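# Move yellow sponge to desk with blue foam block

## Task

Place the yellow sponge on the desk that holds a blue foam block, resting on the desk surface itself and on no other object. If no desk in the room has a blue foam block, place the sponge inside the tote next to the door instead, fully within it and not draped over its rim. Every foam block must stay exactly where it was and keep its orientation, nothing new may end up on the floor, and the cartons must stay upright on their desks. The robot must not tip over or be left leaning, since that fails the task. The result only counts if it stays in place without the robot holding it.

## Robot and tools

ROBOT. A Hello Robot Stretch 4: an omni-wheel base, a lift that rides up a mast, one arm that telescopes forward, a wrist with yaw, pitch and roll, and a two-finger gripper. It is about 1.6 m tall, and no part of the base rim lies more than 0.23 m from the base origin. There is a single arm, so joint targets are given once, by name.

FRAMES. Base frame: origin on the floor below the base centre, x ahead, y to the left, z up. hand_pose is reported in this frame; it is the point between the fingers, 0.015 m back from the tips, and may be printed slightly wrong. With all wrist joints at 0 the hand axes line up with the base axes. The odometry frame is wherever the base frame was when the scene began.

execute_actions(actions, cameras). actions is a list holding one action or nothing; an empty list only reports state and images. An action contains "base", "joints", or both, plus optional "pace" and "contact_limits"; or it contains only "end_of_arm". All motions in it begin together.
- base: one command per action, each a relative offset from where the base last measured itself, not a pose. translate_m: drive straight ahead (+) or back (-), metres, -2 to 2. strafe_m: slide sideways, left positive, metres, -2 to 2. rotate_rad: spin in place, counter-clockwise seen from above positive, radians, -3.2 to 3.2.
- joints: absolute target positions keyed by name. lift_m 0 to 1.2 m; arm_m 0 to 0.55 m (extension); wrist_yaw_rad -1.134 to 4.276 (0 ahead, + left, 3.14 tucked back, over 3.4 the arm may block); wrist_pitch_rad -1.117 to 4.259 (0 level, 1.57 pointing down); wrist_roll_rad -1.117 to 4.259 (0 keeps fingers level, + turns clockwise viewed from behind); gripper_m 0 to 0.08 m finger gap. Done tolerances: lift and arm ±0.004, yaw and roll ±0.02, pitch ±0.05, gripper ±0.002. Targets past a joint range are clipped and the result notes it; unknown keys or other bad values make the whole call rejected with no motion.
- pace: "slow", "default", "fast" or "max" (base up to 0.1/0.3/0.4/0.6 m/s and 1/2/3/4 rad/s). With the lift above 0.2 the base is slowed further, down to 0.3 m/s and 1 rad/s at full height.
- contact_limits: only {"arm_m": value}, 0 (gentlest) to 0.75 (firmest), default 0.5; the arm halts when pushing harder.
- end_of_arm: "enable_torque" restarts wrist or gripper motors that shut themselves off.
A part left out of an action may keep driving toward an earlier target. cameras: a list of names from head_camera, head_left_camera, head_right_camera, wrist_camera, all; omitted, null or ["all"] gives all, [] none. Images come in the order named on the "pictures" line. If a result reports a stop, the later movement, wait and finished_scene calls in the same reply are skipped.

wait(seconds): 0 to 10; commands nothing and returns state and images. zoom_image(camera, region): region [x0, y0, x1, y1] in pixels from the top-left of that camera's latest full image, at most 504 by 504. read_manual(section): only "licences"; moves nothing. finished_scene(scene): pass the current scene number; it is final and reports success.

CAMERAS. head_camera (420x560) looks forward and down from the mast top; turn the base to aim it. head_left_camera and head_right_camera (420x672 fisheyes) look more steeply down and show the base and arm. wrist_camera (616x392) looks along the fingers, tips near the bottom of the frame. Calibration lines give K and T_world_to_cam mapping base frame to camera; expect small errors, larger for the wrist camera at long reach.

RESULTS. base_status and joint_status: "done"; "off_target" (stopped short, may still push); "contact_stop_at_<key>" (blocked; the part goes slack, a slack lift can sag, slack wheels can roll); "limit_stop_at_<name>"; "time_out"; "torque_fault". limit_stop_at_tilt means a lean over 6 degrees; lift, arm and wheels go slack until it eases. limit_stop_at_own_body means the joint nearly hit the robot; move it away. It tends to happen with pitch below -0.2 combined with roll below -0.4 or above 4. on_its_own lists what the call did not command; its "held at" gives a held target, not a position. lidar_m: 12 distances in metres in 30-degree sectors, the first straight ahead and then counter-clockwise (4th left, 7th behind, 10th right); "-" means nothing seen or closer than 0.25 m; desk tops count, glass and thin legs may be missed. wrist_depth_mm: 7x7 median depths, 100 to 2000 mm, row by row from top left. base_odometry comes from wheel turns, so slipping inflates it; compare turned_by_wheels with turned_by_imu, and a gap over about 0.1 rad means a bump or slip. base_tilt in degrees, forward and right positive, with a fixed offset up to about 1.5. motor_effort in percent, bracket value is the peak; wheel efforts are positive for turning right.

GRIPPING. Command a gap smaller than the object to squeeze. After gripping, "off_target" indicates something is held; "done" usually means empty, though thin or light holds may also say done. If gripper effort sits beyond about 50 from zero the motor faults and the fingers go limp; send enable_torque.

CAUTIONS. To unfold at the start, send lift_m 0.4 with wrist_yaw_rad 0 together. Do not turn or drive holding over 1 kg with arm_m above 0.2, especially at fast paces; avoid strong, high pushes. Pressing the gripper into things faults the wrist. Place the sponge gently rather than dropping it, don't knock or rotate foam blocks or tip cartons, keep the robot level, and let the sponge rest freely before ending the scene. Reply thinking time lets the scene keep running under the last command.

Each tool is called after ">>>" as a command line: name --argument value for each argument, lists and objects as JSON in quotes; but a table of rows of numbers goes row by row, as --pt "numbers of a row", without its own name.

## Session

I'll start by looking at the current state and images.

>>> execute_actions --actions '[]'

Scene clock: 0.00 s.
base_odometry: x=+0.000 y=+0.000 heading=+0.000 (m, m, rad; odometry frame)
turned_by_wheels: +0.000 (rad since the last result)
turned_by_imu: +0.000 (rad since the last result)
base_tilt: forward=+0.3 right=-0.2 (deg)
lidar_m: 1.47 1.50 1.15 1.08 1.08 2.08 1.17 1.15 1.47 2.06 2.10 1.39
base_status: not commanded
joint_positions: lift_m=+0.233 arm_m=+0.001 wrist_yaw_rad=+3.088 wrist_pitch_rad=-0.012 wrist_roll_rad=+0.011 gripper_m=+0.040
joint_status: not commanded
motor_effort: lift_m=+21 arm_m=+0 wrist_yaw_rad=+0 wrist_pitch_rad=-8 wrist_roll_rad=-1 gripper_m=+0 wheel_0=+1 wheel_1=+0 wheel_2=+0 (%)
hand_pose: x=-0.0357 y=+0.0986 z=+0.4133 quat_wxyz=(+0.027, +0.006, +0.005, +1.000) (m; base frame)
wrist_depth_mm: - 144 - - - - - / - 134 1308 - - - - / - 121 171 - - - - / 109 141 214 - - - - / 1042 1921 - - - - - / 1537 1708 1618 1863 1808 1863 1863 / 1042 1160 125 1138 121 1255 1229
pictures: head_camera, head_left_camera, head_right_camera, wrist_camera
Images, in order (width x height): head_camera 420x560, head_left_camera 420x672, head_right_camera 420x672, wrist_camera 616x392.

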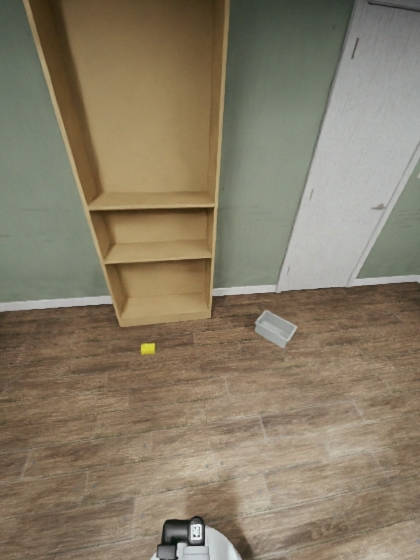

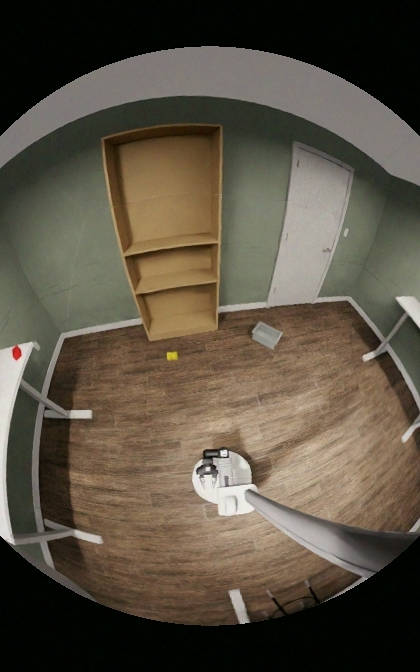

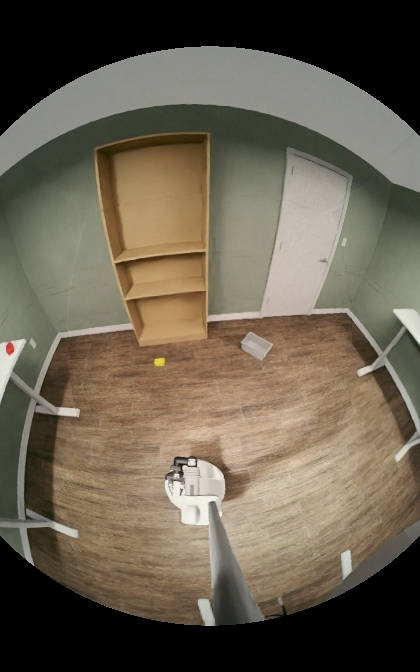

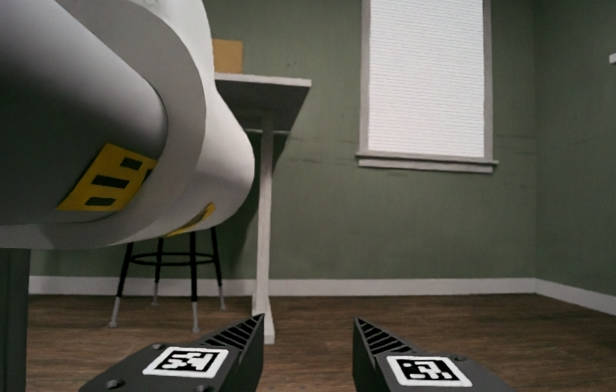

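>>> zoom_image --camera "head_camera" --region '[100, 290, 320, 380]'

>>> zoom_image --camera "head_left_camera" --region '[0, 300, 120, 560]'

>>> zoom_image --camera "head_right_camera" --region '[320, 260, 420, 500]'

Region (100, 290, 320, 380) of head_camera's 420x560 image, scaled by 2.291, with more detail than that image has; it fills the top 206 rows of this view, and the rest is white.

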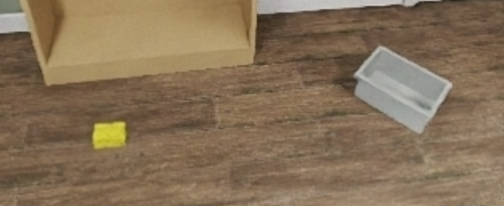

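Region (0, 300, 120, 560) of head_left_camera's 420x672 image, scaled by 1.938, with more detail than that image has; it fills the left 233 columns of this view, and the rest is white.

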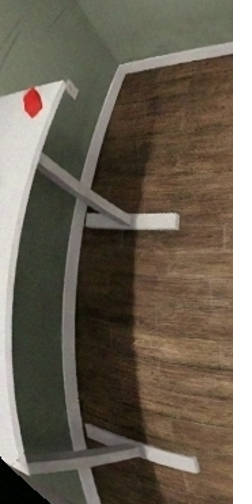

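Region (320, 260, 420, 500) of head_right_camera's 420x672 image, scaled by 2.100, with more detail than that image has; it fills the left 210 columns of this view, and the rest is white.

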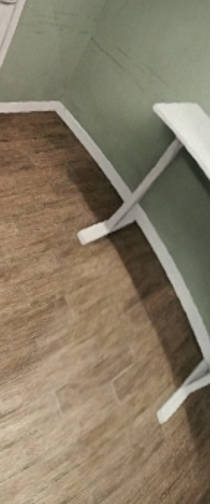

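>>> execute_actions --actions '[{"base": {"rotate_rad": 1.6}, "pace": "fast"}]' --cameras '["head_camera", "head_left_camera"]'

Scene clock: 3.43 s.
base_odometry: x=+0.000 y=+0.000 heading=+1.600 (m, m, rad; odometry frame)
turned_by_wheels: +1.600 (rad since the last result)
turned_by_imu: +1.608 (rad since the last result)
base_tilt: forward=+0.3 right=-0.2 (deg)
lidar_m: 1.08 1.10 2.06 1.14 1.17 1.53 2.48 2.15 1.38 1.47 1.49 1.17
base_status: done
joint_positions: lift_m=+0.233 arm_m=+0.001 wrist_yaw_rad=+3.088 wrist_pitch_rad=-0.012 wrist_roll_rad=+0.011 gripper_m=+0.040
joint_status: not commanded
motor_effort: lift_m=+21(21) arm_m=-1(1) wrist_yaw_rad=+0(1) wrist_pitch_rad=-8(8) wrist_roll_rad=+1(0) gripper_m=+0(1) wheel_0=-2(9) wheel_1=+0(10) wheel_2=+0(12) (%)
hand_pose: x=-0.0357 y=+0.0986 z=+0.4133 quat_wxyz=(+0.027, +0.006, +0.005, +1.000) (m; base frame)
wrist_depth_mm: - 144 - - - - - / - 134 - - - - - / - 121 171 - - - - / 108 141 213 - - - - / - - - - - - - / 1576 1661 1756 1863 1921 1921 1921 / 1042 1160 125 1138 121 1281 1255
pictures: head_camera, head_left_camera
Images, in order (width x height): head_camera 420x560, head_left_camera 420x672.

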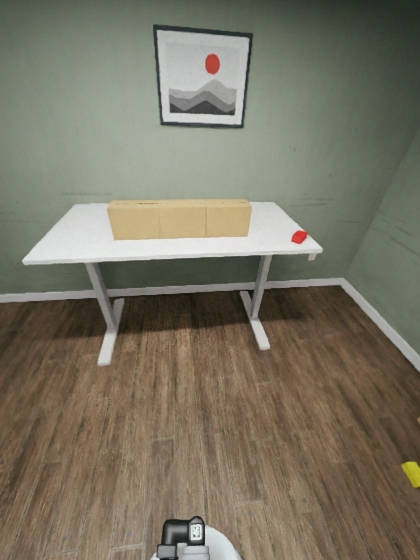

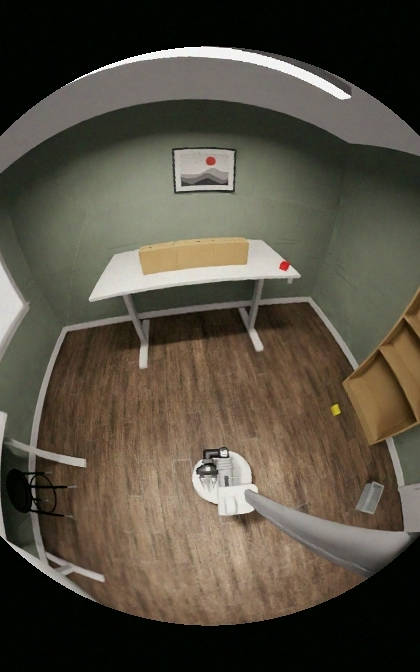

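>>> zoom_image --camera "head_camera" --region '[10, 180, 340, 280]'

>>> execute_actions --actions '[{"base": {"rotate_rad": 1.75}, "pace": "fast"}]' --cameras '["head_camera", "head_left_camera"]'

Region (10, 180, 340, 280) of head_camera's 420x560 image, scaled by 1.527, with more detail than that image has; it fills the top 153 rows of this view, and the rest is white.

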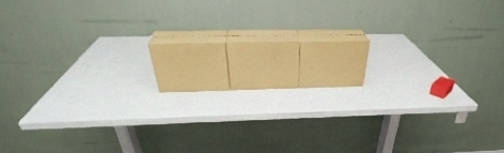

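Scene clock: 5.97 s.
base_odometry: x=+0.000 y=+0.000 heading=-2.933 (m, m, rad; odometry frame)
turned_by_wheels: +1.750 (rad since the last result)
turned_by_imu: +1.759 (rad since the last result)
base_tilt: forward=+0.2 right=-0.2 (deg)
lidar_m: 1.13 1.25 2.11 2.06 2.21 1.38 1.50 1.90 1.08 1.07 1.15 1.17
base_status: done
joint_positions: lift_m=+0.233 arm_m=+0.001 wrist_yaw_rad=+3.088 wrist_pitch_rad=-0.012 wrist_roll_rad=+0.011 gripper_m=+0.040
joint_status: not commanded
motor_effort: lift_m=+21(21) arm_m=-1(1) wrist_yaw_rad=+0(0) wrist_pitch_rad=-8(8) wrist_roll_rad=+0(2) gripper_m=+0(0) wheel_0=+0(10) wheel_1=+2(8) wheel_2=+2(11) (%)
hand_pose: x=-0.0357 y=+0.0986 z=+0.4133 quat_wxyz=(+0.027, +0.006, +0.005, +1.000) (m; base frame)
wrist_depth_mm: - 144 1921 1983 1983 1983 1921 / - 134 1708 1921 1983 1983 1921 / - 121 171 1921 1921 1921 1863 / 109 141 214 1921 1983 1921 1921 / 1098 1983 1863 1921 1921 1921 1863 / 1576 1708 1618 1618 1863 1661 1808 / 1060 1160 125 1138 121 1229 1160
pictures: head_camera, head_left_camera
Images, in order (width x height): head_camera 420x560, head_left_camera 420x672.

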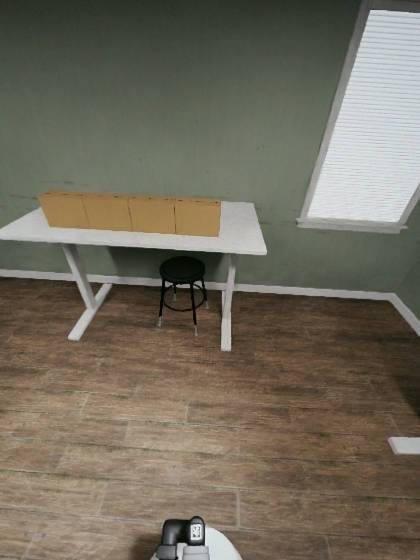

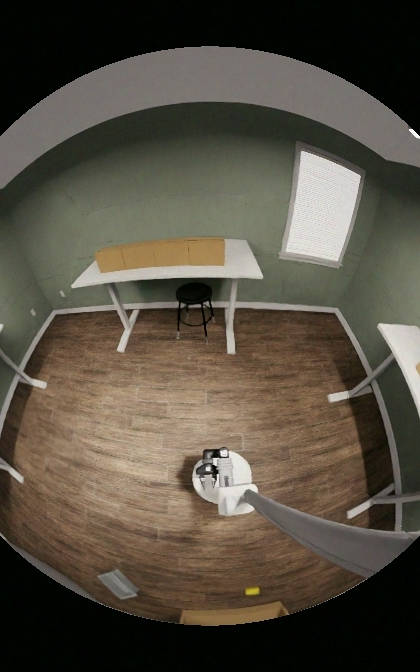

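>>> zoom_image --camera "head_camera" --region '[0, 170, 290, 270]'

>>> execute_actions --actions '[{"base": {"rotate_rad": 1.35}, "pace": "fast"}]' --cameras '["head_camera", "head_left_camera"]'

Region (0, 170, 290, 270) of head_camera's 420x560 image, scaled by 1.738, with more detail than that image has; it fills the top 174 rows of this view, and the rest is white.

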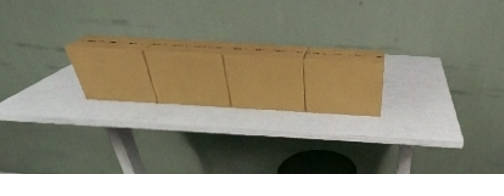

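Scene clock: 8.33 s.
base_odometry: x=+0.000 y=+0.000 heading=-1.583 (m, m, rad; odometry frame)
turned_by_wheels: +1.350 (rad since the last result)
turned_by_imu: +1.357 (rad since the last result)
base_tilt: forward=+0.2 right=-0.1 (deg)
lidar_m: 2.06 2.09 1.38 1.47 1.50 1.23 1.08 1.09 2.12 1.14 1.16 1.43
base_status: done
joint_positions: lift_m=+0.233 arm_m=+0.001 wrist_yaw_rad=+3.088 wrist_pitch_rad=-0.012 wrist_roll_rad=+0.011 gripper_m=+0.040
joint_status: not commanded
motor_effort: lift_m=+21(21) arm_m=-1(1) wrist_yaw_rad=+0(1) wrist_pitch_rad=-8(7) wrist_roll_rad=+0(1) gripper_m=-1(1) wheel_0=-1(10) wheel_1=+1(8) wheel_2=+1(11) (%)
hand_pose: x=-0.0357 y=+0.0986 z=+0.4133 quat_wxyz=(+0.027, +0.006, +0.005, +1.000) (m; base frame)
wrist_depth_mm: - 144 1430 - - - - / - 134 1229 1430 1537 - - / - 121 171 - - - - / 108 141 214 - - - 1983 / 809 1863 1983 - - - 1983 / 1397 1708 1808 1808 1708 1863 1808 / 1060 1182 125 1138 121 1255 1255
pictures: head_camera, head_left_camera
Images, in order (width x height): head_camera 420x560, head_left_camera 420x672.

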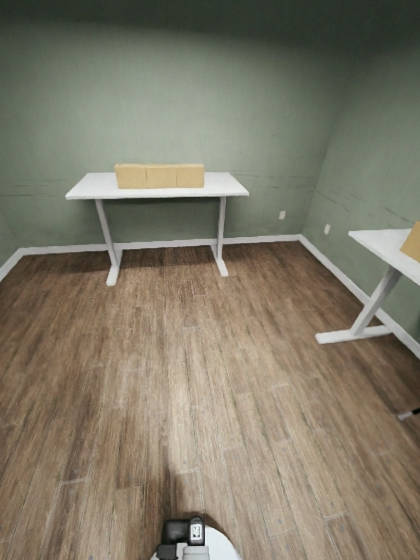

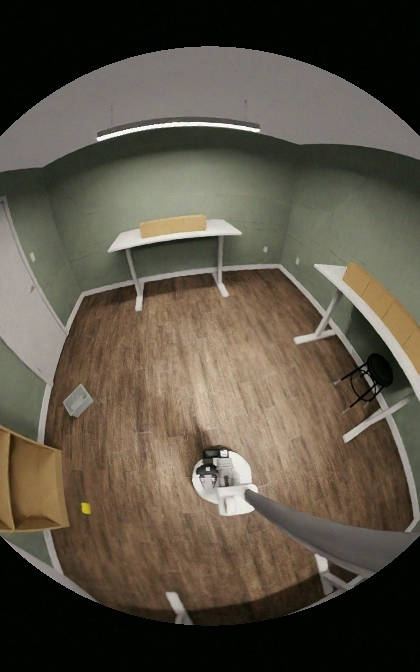

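>>> execute_actions --actions '[{"base": {"rotate_rad": 1.974}, "joints": {"lift_m": 0.4, "wrist_yaw_rad": 0, "gripper_m": 0.08}, "pace": "fast"}]' --cameras '["head_camera", "wrist_camera"]'

Scene clock: 18.67 s.
base_odometry: x=+0.000 y=+0.000 heading=+0.391 (m, m, rad; odometry frame)
turned_by_wheels: +1.974 (rad since the last result)
turned_by_imu: +1.983 (rad since the last result)
base_tilt: forward=+0.2 right=-0.2 (deg)
lidar_m: 1.48 1.31 1.08 1.08 1.26 1.15 1.13 1.37 2.06 2.07 1.38 1.40
base_status: done
joint_positions: lift_m=+0.400 arm_m=+0.001 wrist_yaw_rad=+0.001 wrist_pitch_rad=-0.012 wrist_roll_rad=+0.011 gripper_m=+0.080
joint_status: all done
motor_effort: lift_m=+24(27) arm_m=-1(1) wrist_yaw_rad=-1(9) wrist_pitch_rad=-8(8) wrist_roll_rad=+0(0) gripper_m=+1(3) wheel_0=-2(10) wheel_1=-1(7) wheel_2=+0(12) (%)
hand_pose: x=+0.3848 y=-0.0873 z=+0.5804 quat_wxyz=(+1.000, +0.005, -0.006, +0.000) (m; base frame)
wrist_depth_mm: 1983 1983 1808 1576 1499 1464 1430 / 1983 1983 1808 1499 1464 1430 1397 / - 1983 1808 1537 1499 1430 1397 / 1983 1921 1756 1576 1464 1430 1366 / 1983 1921 1756 1576 1464 1430 1336 / 1983 1863 1708 1576 1499 1397 1336 / 1576 105 1281 1281 1229 122 1336
pictures: head_camera, wrist_camera
camera_calibration (this result's frames):
wrist_camera: T_world_to_cam=[[0.00667108, -0.999945, 0.00810236, -0.0900677], [0.0516578, -0.00774712, -0.998635, 0.622041], [0.998643, 0.00708052, 0.0516033, -0.268323], [0, 0, 0, 1]] pos_world=[0.236426, -0.0833439, 0.635768]
Images, in order (width x height): head_camera 420x560, wrist_camera 616x392.

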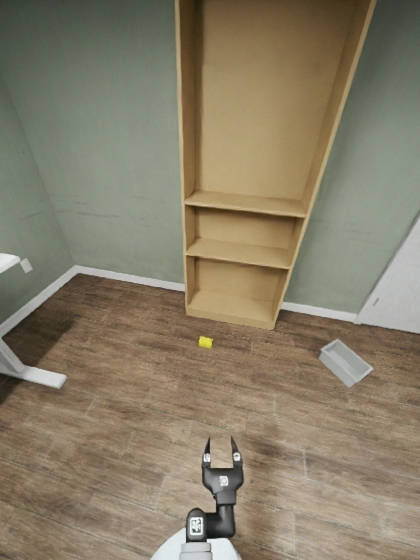

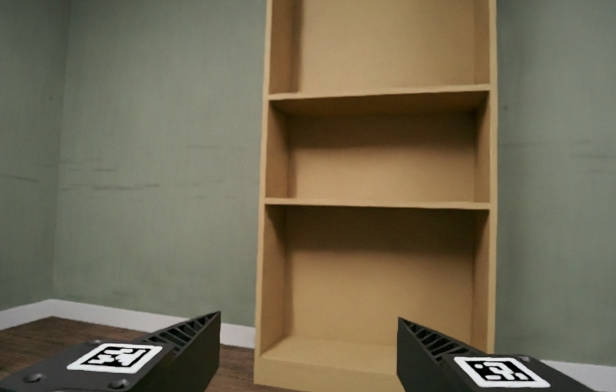

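>>> execute_actions --actions '[{"base": {"translate_m": 0.78}, "joints": {"lift_m": 0.3, "arm_m": 0.25, "wrist_pitch_rad": 1.57, "wrist_roll_rad": 1.87}, "pace": "fast"}]' --cameras '["head_camera", "wrist_camera"]'

Scene clock: 24.17 s.
base_odometry: x=+0.721 y=+0.297 heading=+0.391 (m, m, rad; odometry frame)
turned_by_wheels: +0.000 (rad since the last result)
turned_by_imu: -0.003 (rad since the last result)
base_tilt: forward=+0.2 right=-0.1 (deg)
lidar_m: 0.72 1.21 0.91 0.90 1.03 2.70 2.12 2.59 2.26 1.00 0.87 0.74
base_status: done
joint_positions: lift_m=+0.300 arm_m=+0.249 wrist_yaw_rad=+0.000 wrist_pitch_rad=+1.570 wrist_roll_rad=+1.870 gripper_m=+0.080
joint_status: all done
motor_effort: lift_m=+17(22) arm_m=+6(8) wrist_yaw_rad=-1(2) wrist_pitch_rad=+1(7) wrist_roll_rad=+1(4) gripper_m=+1(1) wheel_0=+1(8) wheel_1=+0(7) wheel_2=+1(13) (%)
hand_pose: x=+0.4200 y=-0.0874 z=+0.2658 quat_wxyz=(+0.420, +0.569, +0.420, -0.569) (m; base frame)
wrist_depth_mm: 427 427 430 427 427 427 430 / 424 424 424 424 424 424 427 / 421 421 421 421 424 424 384 / 415 418 418 418 418 418 353 / 413 413 415 415 415 413 329 / 410 413 410 413 410 410 327 / 402 105 362 407 407 122 336
pictures: head_camera, wrist_camera
camera_calibration (this result's frames):
wrist_camera: T_world_to_cam=[[-0.961048, 0.276288, -0.00719217, 0.434218], [0.276351, 0.960237, -0.0396829, 0.0413645], [-0.00405769, -0.0401247, -0.999186, 0.409099], [0, 0, 0, 1]] pos_world=[0.407533, -0.143274, 0.41353]
Images, in order (width x height): head_camera 420x560, wrist_camera 616x392.

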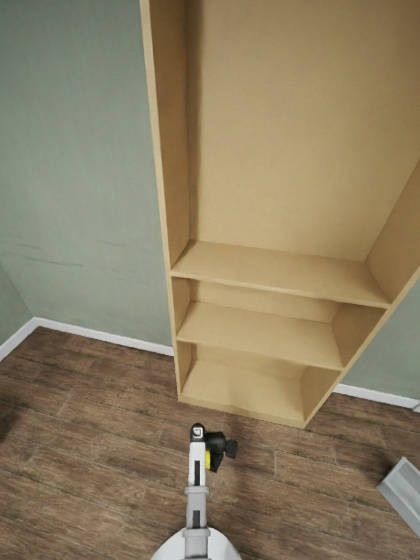

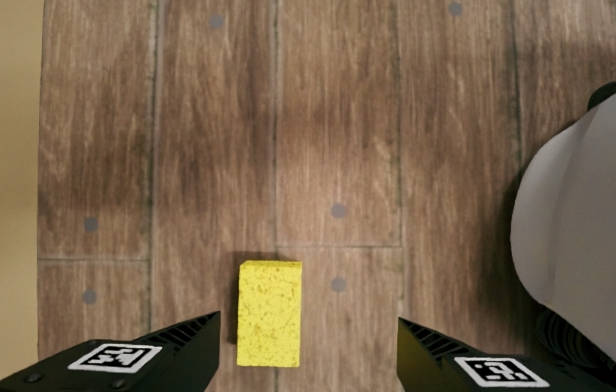

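>>> execute_actions --actions '[{"base": {"strafe_m": 0.035}, "joints": {"lift_m": 0.135, "arm_m": 0.299}, "pace": "fast"}]' --cameras '["wrist_camera"]'

Scene clock: 28.73 s.
base_odometry: x=+0.708 y=+0.330 heading=+0.391 (m, m, rad; odometry frame)
turned_by_wheels: +0.000 (rad since the last result)
turned_by_imu: +0.000 (rad since the last result)
base_tilt: forward=+0.2 right=-0.1 (deg)
lidar_m: 0.74 1.23 0.86 0.87 0.99 1.67 2.12 2.35 2.32 1.07 0.86 0.72
base_status: done
joint_positions: lift_m=+0.135 arm_m=+0.298 wrist_yaw_rad=+0.000 wrist_pitch_rad=+1.570 wrist_roll_rad=+1.870 gripper_m=+0.080
joint_status: all done
motor_effort: lift_m=+16(13) arm_m=+7(6) wrist_yaw_rad=+0(1) wrist_pitch_rad=+1(2) wrist_roll_rad=-1(0) gripper_m=+1(1) wheel_0=+2(12) wheel_1=-1(11) wheel_2=+0(1) (%)
hand_pose: x=+0.4690 y=-0.0874 z=+0.1009 quat_wxyz=(+0.420, +0.569, +0.420, -0.569) (m; base frame)
wrist_depth_mm: 257 257 257 258 258 258 258 / 255 256 255 256 256 257 256 / 254 253 254 254 254 254 254 / 250 251 252 252 252 252 252 / 250 249 250 205 250 250 251 / 247 248 249 204 248 248 248 / 246 105 201 202 202 122 247
pictures: wrist_camera
camera_calibration (this result's frames):
wrist_camera: T_world_to_cam=[[-0.960973, 0.276551, -0.00706281, 0.48003], [0.276609, 0.960161, -0.03972, 0.0211729], [-0.00420317, -0.0401235, -0.999186, 0.24454], [0, 0, 0, 1]] pos_world=[0.456467, -0.14327, 0.248572]
Images, in order (width x height): wrist_camera 616x392.

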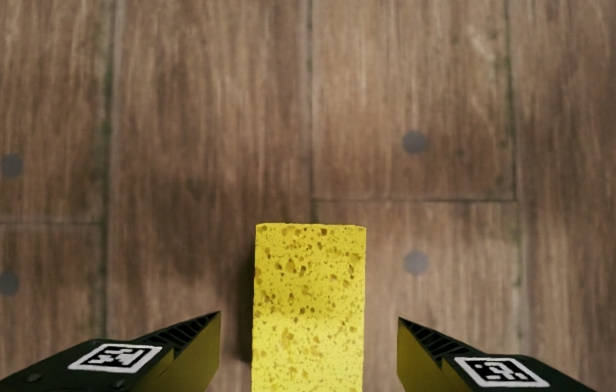

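>>> execute_actions --actions '[{"joints": {"lift_m": 0.057}}]' --cameras '["wrist_camera"]'

Scene clock: 31.43 s.
base_odometry: x=+0.708 y=+0.330 heading=+0.391 (m, m, rad; odometry frame)
turned_by_wheels: +0.000 (rad since the last result)
turned_by_imu: +0.000 (rad since the last result)
base_tilt: forward=+0.3 right=-0.2 (deg)
lidar_m: 0.73 1.21 0.88 0.87 0.99 1.69 2.12 2.34 2.30 1.05 0.88 0.73
base_status: not commanded
joint_positions: lift_m=+0.057 arm_m=+0.298 wrist_yaw_rad=+0.000 wrist_pitch_rad=+1.570 wrist_roll_rad=+1.870 gripper_m=+0.080
joint_status: all done
motor_effort: lift_m=+16(17) arm_m=+6(7) wrist_yaw_rad=+0(0) wrist_pitch_rad=+1(1) wrist_roll_rad=+0(0) gripper_m=+2(0) wheel_0=+2(2) wheel_1=-2(2) wheel_2=+0(0) (%)
hand_pose: x=+0.4690 y=-0.0874 z=+0.0229 quat_wxyz=(+0.420, +0.569, +0.420, -0.569) (m; base frame)
wrist_depth_mm: 177 177 177 178 178 178 178 / 176 176 176 176 176 177 177 / 174 175 174 175 175 175 175 / 173 173 173 174 174 174 174 / 172 172 171 127 172 172 173 / 170 170 143 126 127 171 171 / 169 105 126 125 125 121 170
pictures: wrist_camera
camera_calibration (this result's frames):
wrist_camera: T_world_to_cam=[[-0.960973, 0.276551, -0.00706292, 0.47948], [0.27661, 0.960161, -0.0397199, 0.0180754], [-0.00420306, -0.0401235, -0.999186, 0.16663], [0, 0, 0, 1]] pos_world=[0.456468, -0.14327, 0.170599]
Images, in order (width x height): wrist_camera 616x392.

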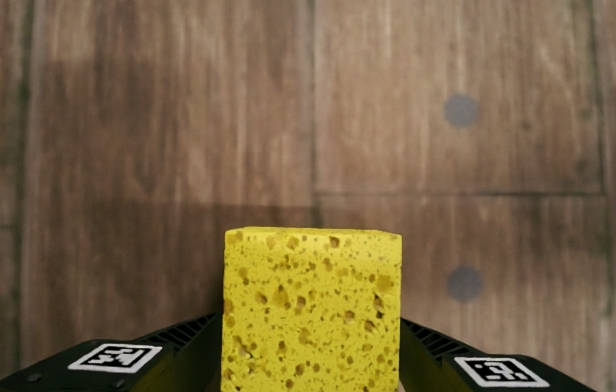

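>>> execute_actions --actions '[{"joints": {"gripper_m": 0.04}}]' --cameras '["wrist_camera"]'

Scene clock: 32.87 s.
base_odometry: x=+0.708 y=+0.330 heading=+0.391 (m, m, rad; odometry frame)
turned_by_wheels: +0.000 (rad since the last result)
turned_by_imu: +0.000 (rad since the last result)
base_tilt: forward=+0.2 right=-0.2 (deg)
lidar_m: 0.72 1.23 0.86 0.85 1.01 1.67 2.13 2.34 2.29 1.04 0.88 0.75
base_status: not commanded
joint_positions: lift_m=+0.057 arm_m=+0.298 wrist_yaw_rad=+0.000 wrist_pitch_rad=+1.570 wrist_roll_rad=+1.870 gripper_m=+0.060
joint_status: gripper_m off_target (ended at +0.060, target +0.040)
on_its_own: gripper_m is held at +0.054, not at your +0.040, by its contact guard: the fingers met something
motor_effort: lift_m=+16(16) arm_m=+7(6) wrist_yaw_rad=-1(1) wrist_pitch_rad=+1(1) wrist_roll_rad=+2(1) gripper_m=-39(43) wheel_0=+2(2) wheel_1=-2(1) wheel_2=+0(0) (%)
hand_pose: x=+0.4690 y=-0.0874 z=+0.0229 quat_wxyz=(+0.420, +0.569, +0.420, -0.569) (m; base frame)
wrist_depth_mm: 177 177 178 178 178 178 178 / 176 176 176 176 176 176 177 / 174 175 175 175 175 175 175 / 173 173 174 173 174 174 174 / 172 172 171 127 172 173 173 / 170 170 145 126 127 171 171 / 169 146 125 125 125 170 170
pictures: wrist_camera
camera_calibration (this result's frames):
wrist_camera: T_world_to_cam=[[-0.960972, 0.276557, -0.0070541, 0.479478], [0.276615, 0.96016, -0.0397225, 0.0180731], [-0.00421247, -0.0401234, -0.999186, 0.166635], [0, 0, 0, 1]] pos_world=[0.456468, -0.14327, 0.170599]
Images, in order (width x height): wrist_camera 616x392.

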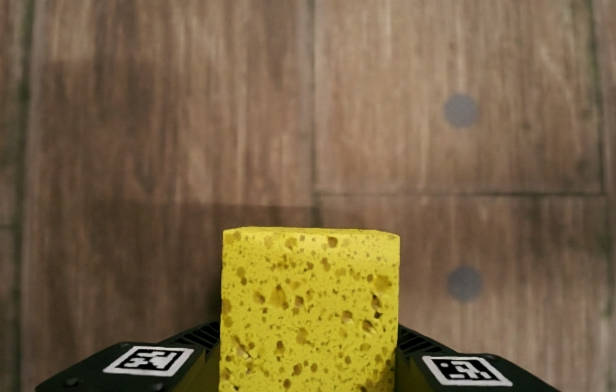

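>>> execute_actions --actions '[{"base": {"rotate_rad": -0.41}, "joints": {"lift_m": 0.2, "arm_m": 0.2}}]' --cameras '["head_left_camera", "wrist_camera"]'

Scene clock: 46.77 s.
base_odometry: x=+0.708 y=+0.330 heading=-0.019 (m, m, rad; odometry frame)
turned_by_wheels: -0.410 (rad since the last result)
turned_by_imu: -0.413 (rad since the last result)
base_tilt: forward=+0.2 right=-0.2 (deg)
lidar_m: 0.73 0.74 1.31 0.87 0.88 1.08 2.24 1.94 2.38 2.28 1.02 0.82
base_status: done
joint_positions: lift_m=+0.200 arm_m=+0.201 wrist_yaw_rad=+0.000 wrist_pitch_rad=+1.570 wrist_roll_rad=+1.870 gripper_m=+0.060
joint_status: all done
on_its_own: gripper_m is held at +0.054, not at your +0.040, by its contact guard: the fingers met something
motor_effort: lift_m=+25(26) arm_m=-6(7) wrist_yaw_rad=+0(1) wrist_pitch_rad=+0(2) wrist_roll_rad=-1(1) gripper_m=-38(38) wheel_0=+1(6) wheel_1=+1(6) wheel_2=+1(9) (%)
hand_pose: x=+0.3722 y=-0.0874 z=+0.1652 quat_wxyz=(+0.420, +0.569, +0.420, -0.569) (m; base frame)
wrist_depth_mm: 322 324 324 324 324 325 327 / 320 322 324 320 322 322 324 / 319 319 319 319 320 319 320 / 315 317 317 317 319 317 274 / 314 314 312 127 314 314 264 / 310 312 146 126 127 312 264 / 309 216 125 125 125 310 310
pictures: head_left_camera, wrist_camera
camera_calibration (this result's frames):
wrist_camera: T_world_to_cam=[[-0.96094, 0.276674, -0.00680709, 0.387455], [0.276722, 0.960126, -0.0397935, 0.0504587], [-0.00447418, -0.0401228, -0.999185, 0.308478], [0, 0, 0, 1]] pos_world=[0.359738, -0.143269, 0.312872]
Images, in order (width x height): head_left_camera 420x672, wrist_camera 616x392.

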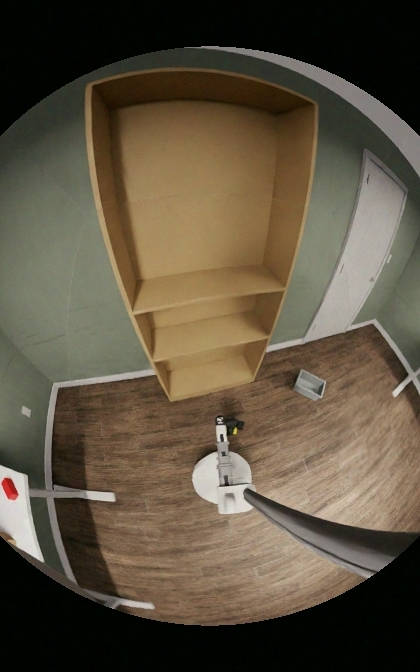

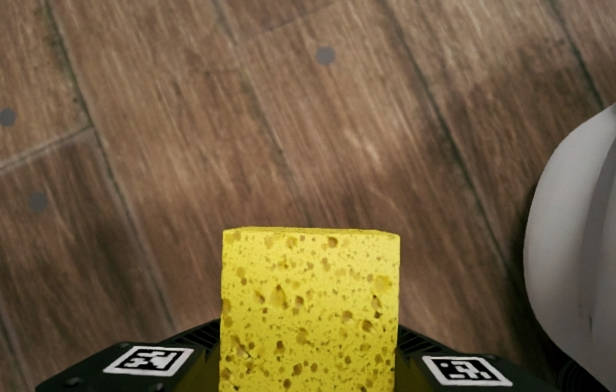

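>>> execute_actions --actions '[{"base": {"translate_m": -1.48}, "pace": "max"}]' --cameras '["head_left_camera", "head_right_camera"]'

Scene clock: 51.33 s.
base_odometry: x=-0.772 y=+0.358 heading=-0.019 (m, m, rad; odometry frame)
turned_by_wheels: +0.000 (rad since the last result)
turned_by_imu: +0.002 (rad since the last result)
base_tilt: forward=+0.2 right=-0.2 (deg)
lidar_m: 2.18 1.09 0.69 0.59 1.43 1.34 1.20 0.48 0.55 1.12 2.56 2.22
base_status: done
joint_positions: lift_m=+0.200 arm_m=+0.201 wrist_yaw_rad=+0.000 wrist_pitch_rad=+1.570 wrist_roll_rad=+1.870 gripper_m=+0.060
joint_status: not commanded
on_its_own: gripper_m is held at +0.054, not at your +0.040, by its contact guard: the fingers met something
motor_effort: lift_m=+25(25) arm_m=-6(6) wrist_yaw_rad=+0(0) wrist_pitch_rad=+1(1) wrist_roll_rad=-2(0) gripper_m=-38(38) wheel_0=+1(8) wheel_1=-1(7) wheel_2=-2(16) (%)
hand_pose: x=+0.3722 y=-0.0874 z=+0.1652 quat_wxyz=(+0.420, +0.569, +0.420, -0.569) (m; base frame)
wrist_depth_mm: 324 324 324 325 324 325 325 / 322 322 320 322 322 324 322 / 319 319 319 320 320 320 320 / 314 315 317 317 317 317 273 / 312 314 314 127 314 314 264 / 310 312 145 126 127 314 264 / 309 216 125 125 125 309 309
pictures: head_left_camera, head_right_camera
Images, in order (width x height): head_left_camera 420x672, head_right_camera 420x672.

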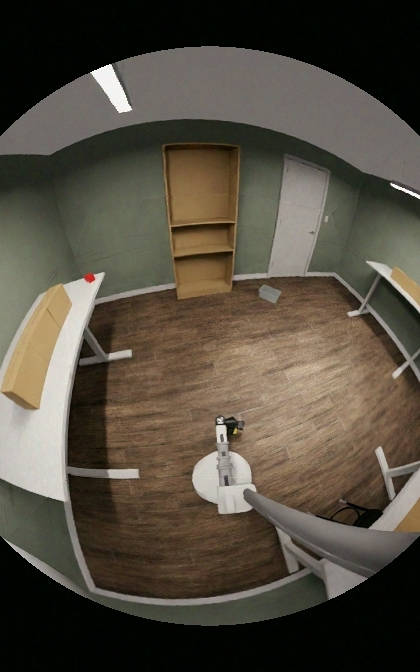

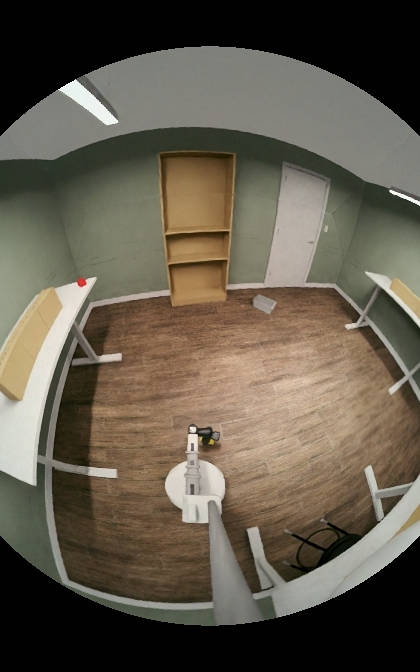

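>>> execute_actions --actions '[{"base": {"rotate_rad": -0.70}, "pace": "max"}]' --cameras '[]'

Scene clock: 52.83 s.
base_odometry: x=-0.772 y=+0.358 heading=-0.719 (m, m, rad; odometry frame)
turned_by_wheels: -0.700 (rad since the last result)
turned_by_imu: -0.704 (rad since the last result)
base_tilt: forward=+0.2 right=-0.2 (deg)
lidar_m: 2.21 2.21 1.50 0.76 0.63 0.60 1.50 1.23 0.48 0.46 0.81 2.54
base_status: done
joint_positions: lift_m=+0.200 arm_m=+0.201 wrist_yaw_rad=+0.000 wrist_pitch_rad=+1.570 wrist_roll_rad=+1.870 gripper_m=+0.060
joint_status: not commanded
on_its_own: gripper_m is held at +0.054, not at your +0.040, by its contact guard: the fingers met something
motor_effort: lift_m=+24(24) arm_m=-6(6) wrist_yaw_rad=+0(0) wrist_pitch_rad=+1(1) wrist_roll_rad=+0(0) gripper_m=-38(39) wheel_0=+0(10) wheel_1=-1(10) wheel_2=-1(12) (%)
hand_pose: x=+0.3722 y=-0.0874 z=+0.1652 quat_wxyz=(+0.420, +0.569, +0.420, -0.569) (m; base frame)
wrist_depth_mm: 324 324 325 325 325 325 327 / 322 322 322 320 322 322 322 / 319 319 320 319 319 320 320 / 317 317 317 317 317 315 274 / 314 314 314 127 314 315 263 / 310 310 145 126 127 314 264 / 309 216 125 125 125 309 309
pictures: none
No camera images: the call's "cameras" was empty. Leave "cameras" out to get every camera's image.

>>> execute_actions --actions '[{"base": {"translate_m": -1.22}, "pace": "max"}]' --cameras '["head_camera", "head_left_camera", "head_right_camera"]'

Scene clock: 57.07 s.
base_odometry: x=-1.690 y=+1.162 heading=-0.719 (m, m, rad; odometry frame)
turned_by_wheels: +0.000 (rad since the last result)
turned_by_imu: +0.002 (rad since the last result)
base_tilt: forward=+0.1 right=-0.2 (deg)
lidar_m: 3.45 0.76 0.75 0.61 0.50 0.50 0.53 0.40 0.40 0.45 0.74 1.09
base_status: done
joint_positions: lift_m=+0.200 arm_m=+0.201 wrist_yaw_rad=+0.000 wrist_pitch_rad=+1.570 wrist_roll_rad=+1.870 gripper_m=+0.060
joint_status: not commanded
on_its_own: gripper_m is held at +0.054, not at your +0.040, by its contact guard: the fingers met something
motor_effort: lift_m=+24(24) arm_m=-6(6) wrist_yaw_rad=+1(1) wrist_pitch_rad=+1(1) wrist_roll_rad=+0(1) gripper_m=-38(39) wheel_0=-1(10) wheel_1=+2(8) wheel_2=-2(16) (%)
hand_pose: x=+0.3722 y=-0.0874 z=+0.1652 quat_wxyz=(+0.420, +0.569, +0.420, -0.569) (m; base frame)
wrist_depth_mm: 324 324 325 325 325 325 325 / 320 320 322 324 322 324 322 / 319 320 319 320 320 320 320 / 317 317 315 315 317 317 273 / 314 314 314 127 315 315 264 / 310 312 146 126 127 312 264 / 309 216 125 125 125 310 309
pictures: head_camera, head_left_camera, head_right_camera
Images, in order (width x height): head_camera 420x560, head_left_camera 420x672, head_right_camera 420x672.

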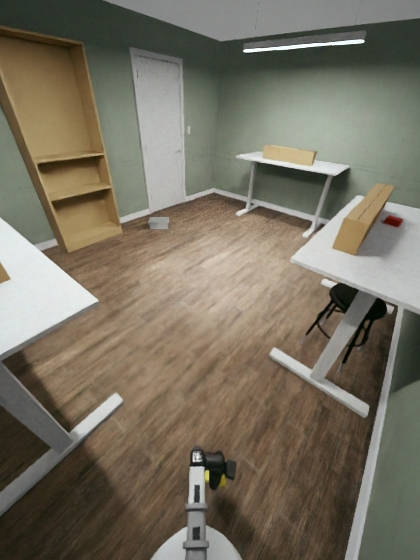

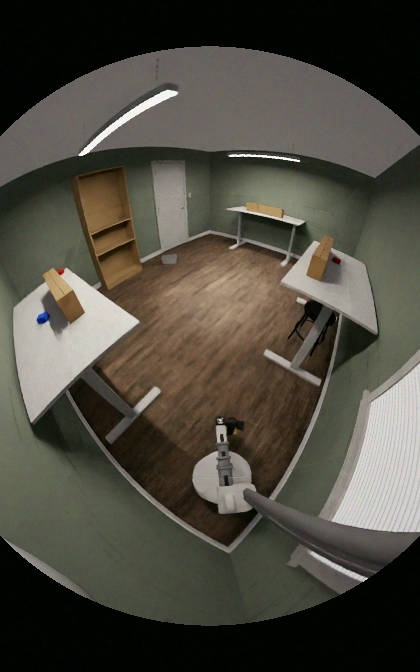

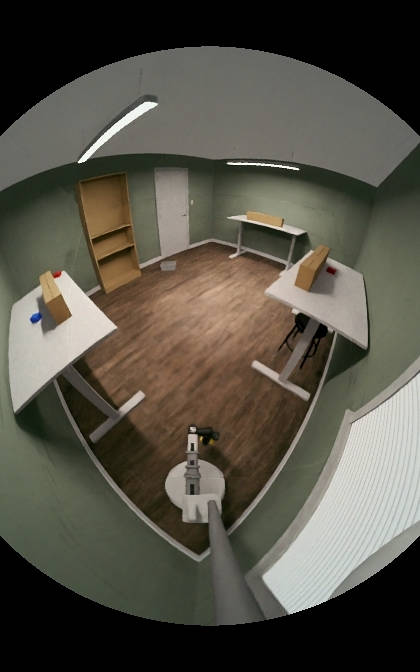

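A blue object is visible behind the cartons on the left desk. Let me zoom in to confirm what it is.

>>> zoom_image --camera "head_left_camera" --region '[0, 250, 150, 400]'

>>> zoom_image --camera "head_camera" --region '[290, 170, 420, 300]'

Region (0, 250, 150, 400) of head_left_camera's 420x672 image, scaled by 3.360, with more detail than that image has.

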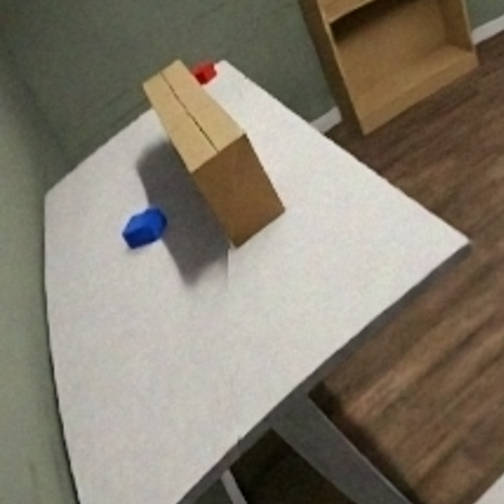

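Region (290, 170, 420, 300) of head_camera's 420x560 image, scaled by 3.877, with more detail than that image has.

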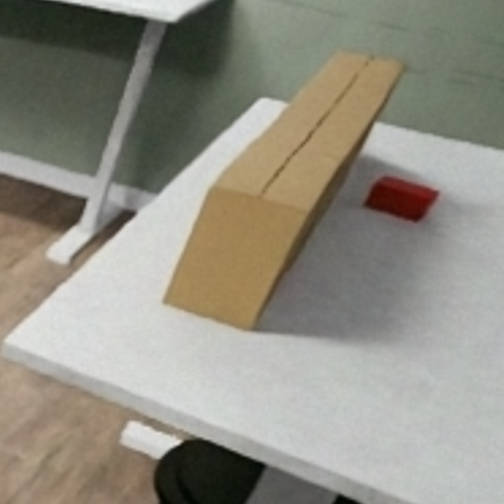

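>>> execute_actions --actions '[{"base": {"rotate_rad": 0.9}, "joints": {"lift_m": 1.06, "wrist_roll_rad": 1.57}, "pace": "max"}]' --cameras '["head_camera", "wrist_camera"]'

Scene clock: 61.97 s.
base_odometry: x=-1.690 y=+1.162 heading=+0.181 (m, m, rad; odometry frame)
turned_by_wheels: +0.900 (rad since the last result)
turned_by_imu: +0.904 (rad since the last result)
base_tilt: forward=+0.2 right=-0.2 (deg)
lidar_m: 0.74 0.70 0.49 0.48 0.51 0.42 0.39 0.44 0.61 1.10 1.18 0.79
base_status: done
joint_positions: lift_m=+1.060 arm_m=+0.201 wrist_yaw_rad=+0.000 wrist_pitch_rad=+1.570 wrist_roll_rad=+1.570 gripper_m=+0.060
joint_status: all done
on_its_own: gripper_m is held at +0.054, not at your +0.040, by its contact guard: the fingers met something
motor_effort: lift_m=+23(28) arm_m=-6(6) wrist_yaw_rad=+0(1) wrist_pitch_rad=+1(1) wrist_roll_rad=-2(7) gripper_m=-38(39) wheel_0=-2(11) wheel_1=+1(8) wheel_2=+2(12) (%)
hand_pose: x=+0.3722 y=-0.0874 z=+1.0253 quat_wxyz=(+0.500, +0.500, +0.500, -0.500) (m; base frame)
wrist_depth_mm: 1205 1205 1205 1205 1205 1205 1229 / 1182 1205 1205 1205 1205 1205 1205 / 1205 1205 1182 1205 1205 1205 1182 / 1182 1182 1182 1182 1182 1205 1138 / 1182 1182 1182 127 960 960 1025 / 1008 1160 146 126 127 976 1138 / 1160 627 125 125 125 1182 1098
pictures: head_camera, wrist_camera
camera_calibration (this result's frames):
wrist_camera: T_world_to_cam=[[-0.999789, -0.0193118, -0.00693626, 0.382001], [-0.0190193, 0.999018, -0.0400075, 0.198382], [0.00770207, -0.0398671, -0.999175, 1.16342], [0, 0, 0, 1]] pos_world=[0.376733, -0.144428, 1.17305]
Images, in order (width x height): head_camera 420x560, wrist_camera 616x392.

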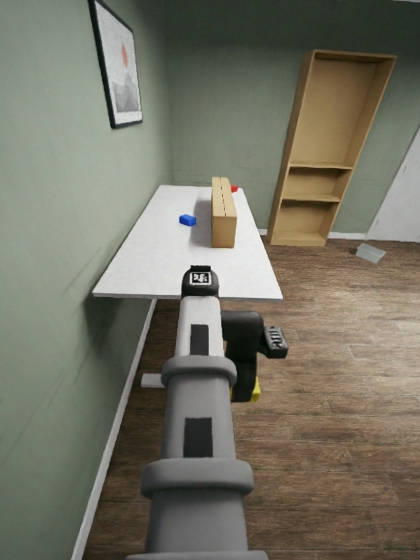

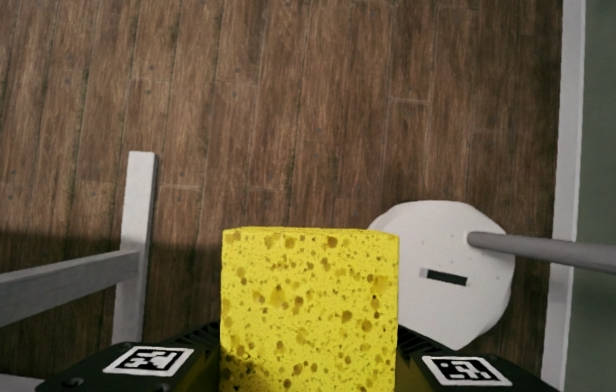

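>>> zoom_image --camera "head_camera" --region '[80, 170, 300, 320]'

Region (80, 170, 300, 320) of head_camera's 420x560 image, scaled by 2.291, with more detail than that image has; it fills the top 344 rows of this view, and the rest is white.

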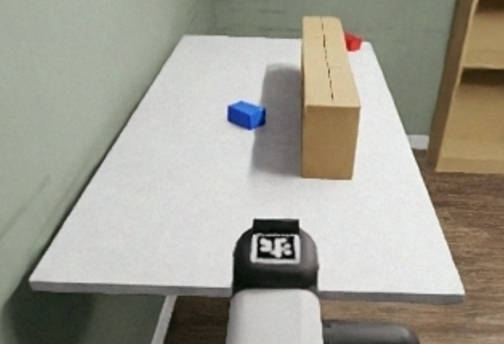

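>>> execute_actions --actions '[{"base": {"translate_m": 0.28}, "joints": {"arm_m": 0.46, "lift_m": 1.07}, "pace": "fast"}]' --cameras '["head_camera", "wrist_camera"]'

Scene clock: 67.33 s.
base_odometry: x=-1.414 y=+1.212 heading=+0.181 (m, m, rad; odometry frame)
turned_by_wheels: +0.000 (rad since the last result)
turned_by_imu: -0.001 (rad since the last result)
base_tilt: forward=+0.3 right=-0.2 (deg)
lidar_m: 0.46 0.52 0.49 0.48 0.52 0.71 0.67 0.72 1.10 1.11 3.33 0.50
base_status: done
joint_positions: lift_m=+1.070 arm_m=+0.459 wrist_yaw_rad=+0.000 wrist_pitch_rad=+1.570 wrist_roll_rad=+1.570 gripper_m=+0.060
joint_status: all done
on_its_own: gripper_m is held at +0.054, not at your +0.040, by its contact guard: the fingers met something
motor_effort: lift_m=+25(24) arm_m=+6(7) wrist_yaw_rad=-1(1) wrist_pitch_rad=+1(2) wrist_roll_rad=-1(2) gripper_m=-40(38) wheel_0=+3(7) wheel_1=+2(6) wheel_2=+0(12) (%)
hand_pose: x=+0.6301 y=-0.0874 z=+1.0352 quat_wxyz=(+0.501, +0.500, +0.500, -0.499) (m; base frame)
wrist_depth_mm: 239 240 240 240 241 240 1229 / 238 238 239 238 239 239 1205 / 236 236 236 236 237 237 1205 / 235 234 235 235 236 236 1182 / 233 233 233 127 233 234 960 / 231 231 146 126 127 232 960 / 229 177 125 125 125 231 1160
pictures: head_camera, wrist_camera
camera_calibration (this result's frames):
wrist_camera: T_world_to_cam=[[-0.999777, -0.0198415, -0.00722564, 0.640142], [-0.019537, 0.999008, -0.0400134, 0.204013], [0.00801239, -0.0398633, -0.999173, 1.1711], [0, 0, 0, 1]] pos_world=[0.634602, -0.144426, 1.18292]
Images, in order (width x height): head_camera 420x560, wrist_camera 616x392.

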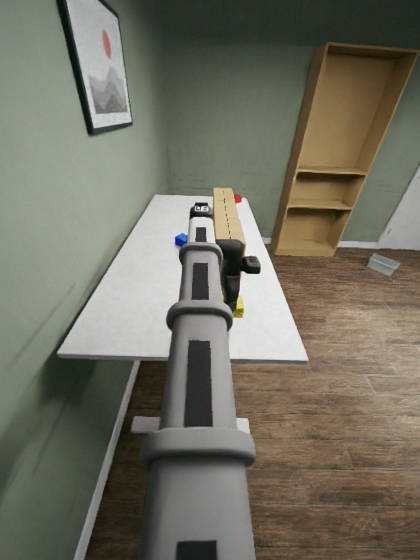

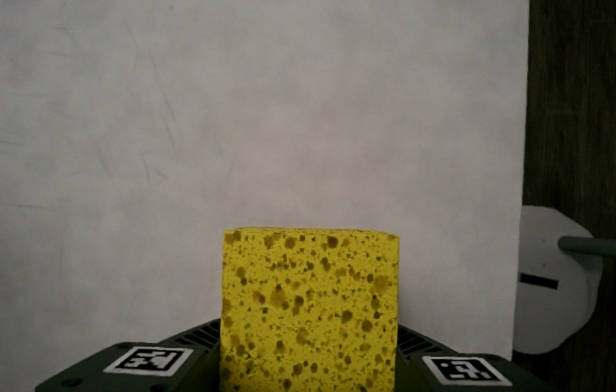

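>>> execute_actions --actions '[{"joints": {"lift_m": 1.010}}]' --cameras '[]'

Scene clock: 69.33 s.
base_odometry: x=-1.414 y=+1.212 heading=+0.181 (m, m, rad; odometry frame)
turned_by_wheels: +0.000 (rad since the last result)
turned_by_imu: +0.000 (rad since the last result)
base_tilt: forward=+0.2 right=-0.1 (deg)
lidar_m: 0.46 0.49 0.50 0.46 0.52 0.71 0.66 0.71 1.09 1.10 3.32 0.50
base_status: not commanded
joint_positions: lift_m=+1.010 arm_m=+0.459 wrist_yaw_rad=+0.000 wrist_pitch_rad=+1.570 wrist_roll_rad=+1.570 gripper_m=+0.060
joint_status: all done
on_its_own: gripper_m is held at +0.054, not at your +0.040, by its contact guard: the fingers met something
motor_effort: lift_m=+16(21) arm_m=+6(6) wrist_yaw_rad=-1(1) wrist_pitch_rad=+1(2) wrist_roll_rad=+0(0) gripper_m=-38(38) wheel_0=+3(3) wheel_1=+2(2) wheel_2=+0(1) (%)
hand_pose: x=+0.6300 y=-0.0874 z=+0.9759 quat_wxyz=(+0.501, +0.500, +0.500, -0.499) (m; base frame)
wrist_depth_mm: 179 179 180 180 179 179 180 / 178 178 178 178 178 178 179 / 177 177 177 177 177 177 178 / 175 176 175 176 176 176 176 / 173 174 174 127 174 175 175 / 173 173 146 126 127 174 174 / 171 148 125 125 125 173 173
pictures: none
No camera images: the call's "cameras" was empty. Leave "cameras" out to get every camera's image.

>>> execute_actions --actions '[{"joints": {"lift_m": 1.008, "gripper_m": 0.08}}]' --cameras '["wrist_camera"]'

Scene clock: 70.77 s.
base_odometry: x=-1.414 y=+1.212 heading=+0.181 (m, m, rad; odometry frame)
turned_by_wheels: +0.000 (rad since the last result)
turned_by_imu: +0.000 (rad since the last result)
base_tilt: forward=+0.3 right=-0.1 (deg)
lidar_m: 0.46 0.51 0.48 0.48 0.52 0.71 0.67 0.71 1.08 1.10 3.31 0.48
base_status: not commanded
joint_positions: lift_m=+1.008 arm_m=+0.459 wrist_yaw_rad=+0.000 wrist_pitch_rad=+1.570 wrist_roll_rad=+1.570 gripper_m=+0.080
joint_status: all done
motor_effort: lift_m=+16(22) arm_m=+6(6) wrist_yaw_rad=-1(1) wrist_pitch_rad=+1(1) wrist_roll_rad=-1(0) gripper_m=+1(37) wheel_0=+3(3) wheel_1=+2(2) wheel_2=+0(0) (%)
hand_pose: x=+0.6300 y=-0.0874 z=+0.9739 quat_wxyz=(+0.501, +0.500, +0.500, -0.499) (m; base frame)
wrist_depth_mm: 177 177 177 177 177 177 178 / 176 176 176 176 176 176 177 / 175 175 175 174 175 175 176 / 173 173 174 174 174 174 174 / 172 172 172 128 172 173 173 / 171 171 143 126 127 171 171 / 170 105 126 125 126 121 171
pictures: wrist_camera
camera_calibration (this result's frames):
wrist_camera: T_world_to_cam=[[-0.999778, -0.019841, -0.00713625, 0.639595], [-0.0195401, 0.999008, -0.0400117, 0.201559], [0.00792304, -0.0398633, -0.999174, 1.10988], [0, 0, 0, 1]] pos_world=[0.634598, -0.144426, 1.12159]
Images, in order (width x height): wrist_camera 616x392.

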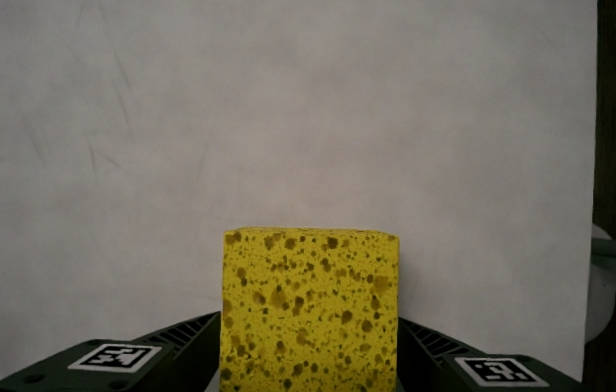

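Released. Now I'll lift the gripper clear of the sponge.

>>> execute_actions --actions '[{"joints": {"lift_m": 1.09}, "pace": "fast"}]' --cameras '["head_camera", "wrist_camera"]'

Scene clock: 72.27 s.
base_odometry: x=-1.414 y=+1.212 heading=+0.181 (m, m, rad; odometry frame)
turned_by_wheels: +0.000 (rad since the last result)
turned_by_imu: +0.000 (rad since the last result)
base_tilt: forward=+0.3 right=-0.2 (deg)
lidar_m: 0.47 0.51 0.50 0.46 0.53 0.69 0.66 0.73 1.09 1.10 3.32 0.50
base_status: not commanded
joint_positions: lift_m=+1.090 arm_m=+0.459 wrist_yaw_rad=+0.000 wrist_pitch_rad=+1.570 wrist_roll_rad=+1.570 gripper_m=+0.080
joint_status: all done
motor_effort: lift_m=+25(26) arm_m=+7(7) wrist_yaw_rad=-1(0) wrist_pitch_rad=+1(1) wrist_roll_rad=-1(0) gripper_m=+1(1) wheel_0=+3(3) wheel_1=+2(2) wheel_2=-1(0) (%)
hand_pose: x=+0.6300 y=-0.0874 z=+1.0552 quat_wxyz=(+0.501, +0.500, +0.500, -0.499) (m; base frame)
wrist_depth_mm: 260 260 260 260 260 262 1229 / 259 258 259 258 259 259 1229 / 256 256 257 257 257 257 1229 / 255 255 255 255 255 257 1229 / 253 254 253 208 254 254 991 / 252 252 252 207 252 253 991 / 250 105 206 206 206 121 1205
pictures: head_camera, wrist_camera
camera_calibration (this result's frames):
wrist_camera: T_world_to_cam=[[-0.999778, -0.0198408, -0.00703351, 0.640047], [-0.019544, 0.999008, -0.0400097, 0.204813], [0.00782036, -0.0398633, -0.999175, 1.1912], [0, 0, 0, 1]] pos_world=[0.634593, -0.144426, 1.20292]
Images, in order (width x height): head_camera 420x560, wrist_camera 616x392.

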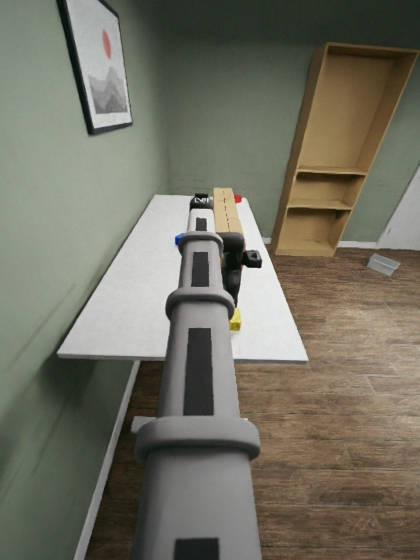

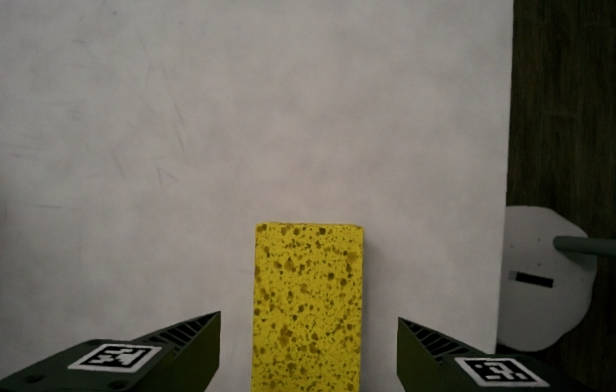

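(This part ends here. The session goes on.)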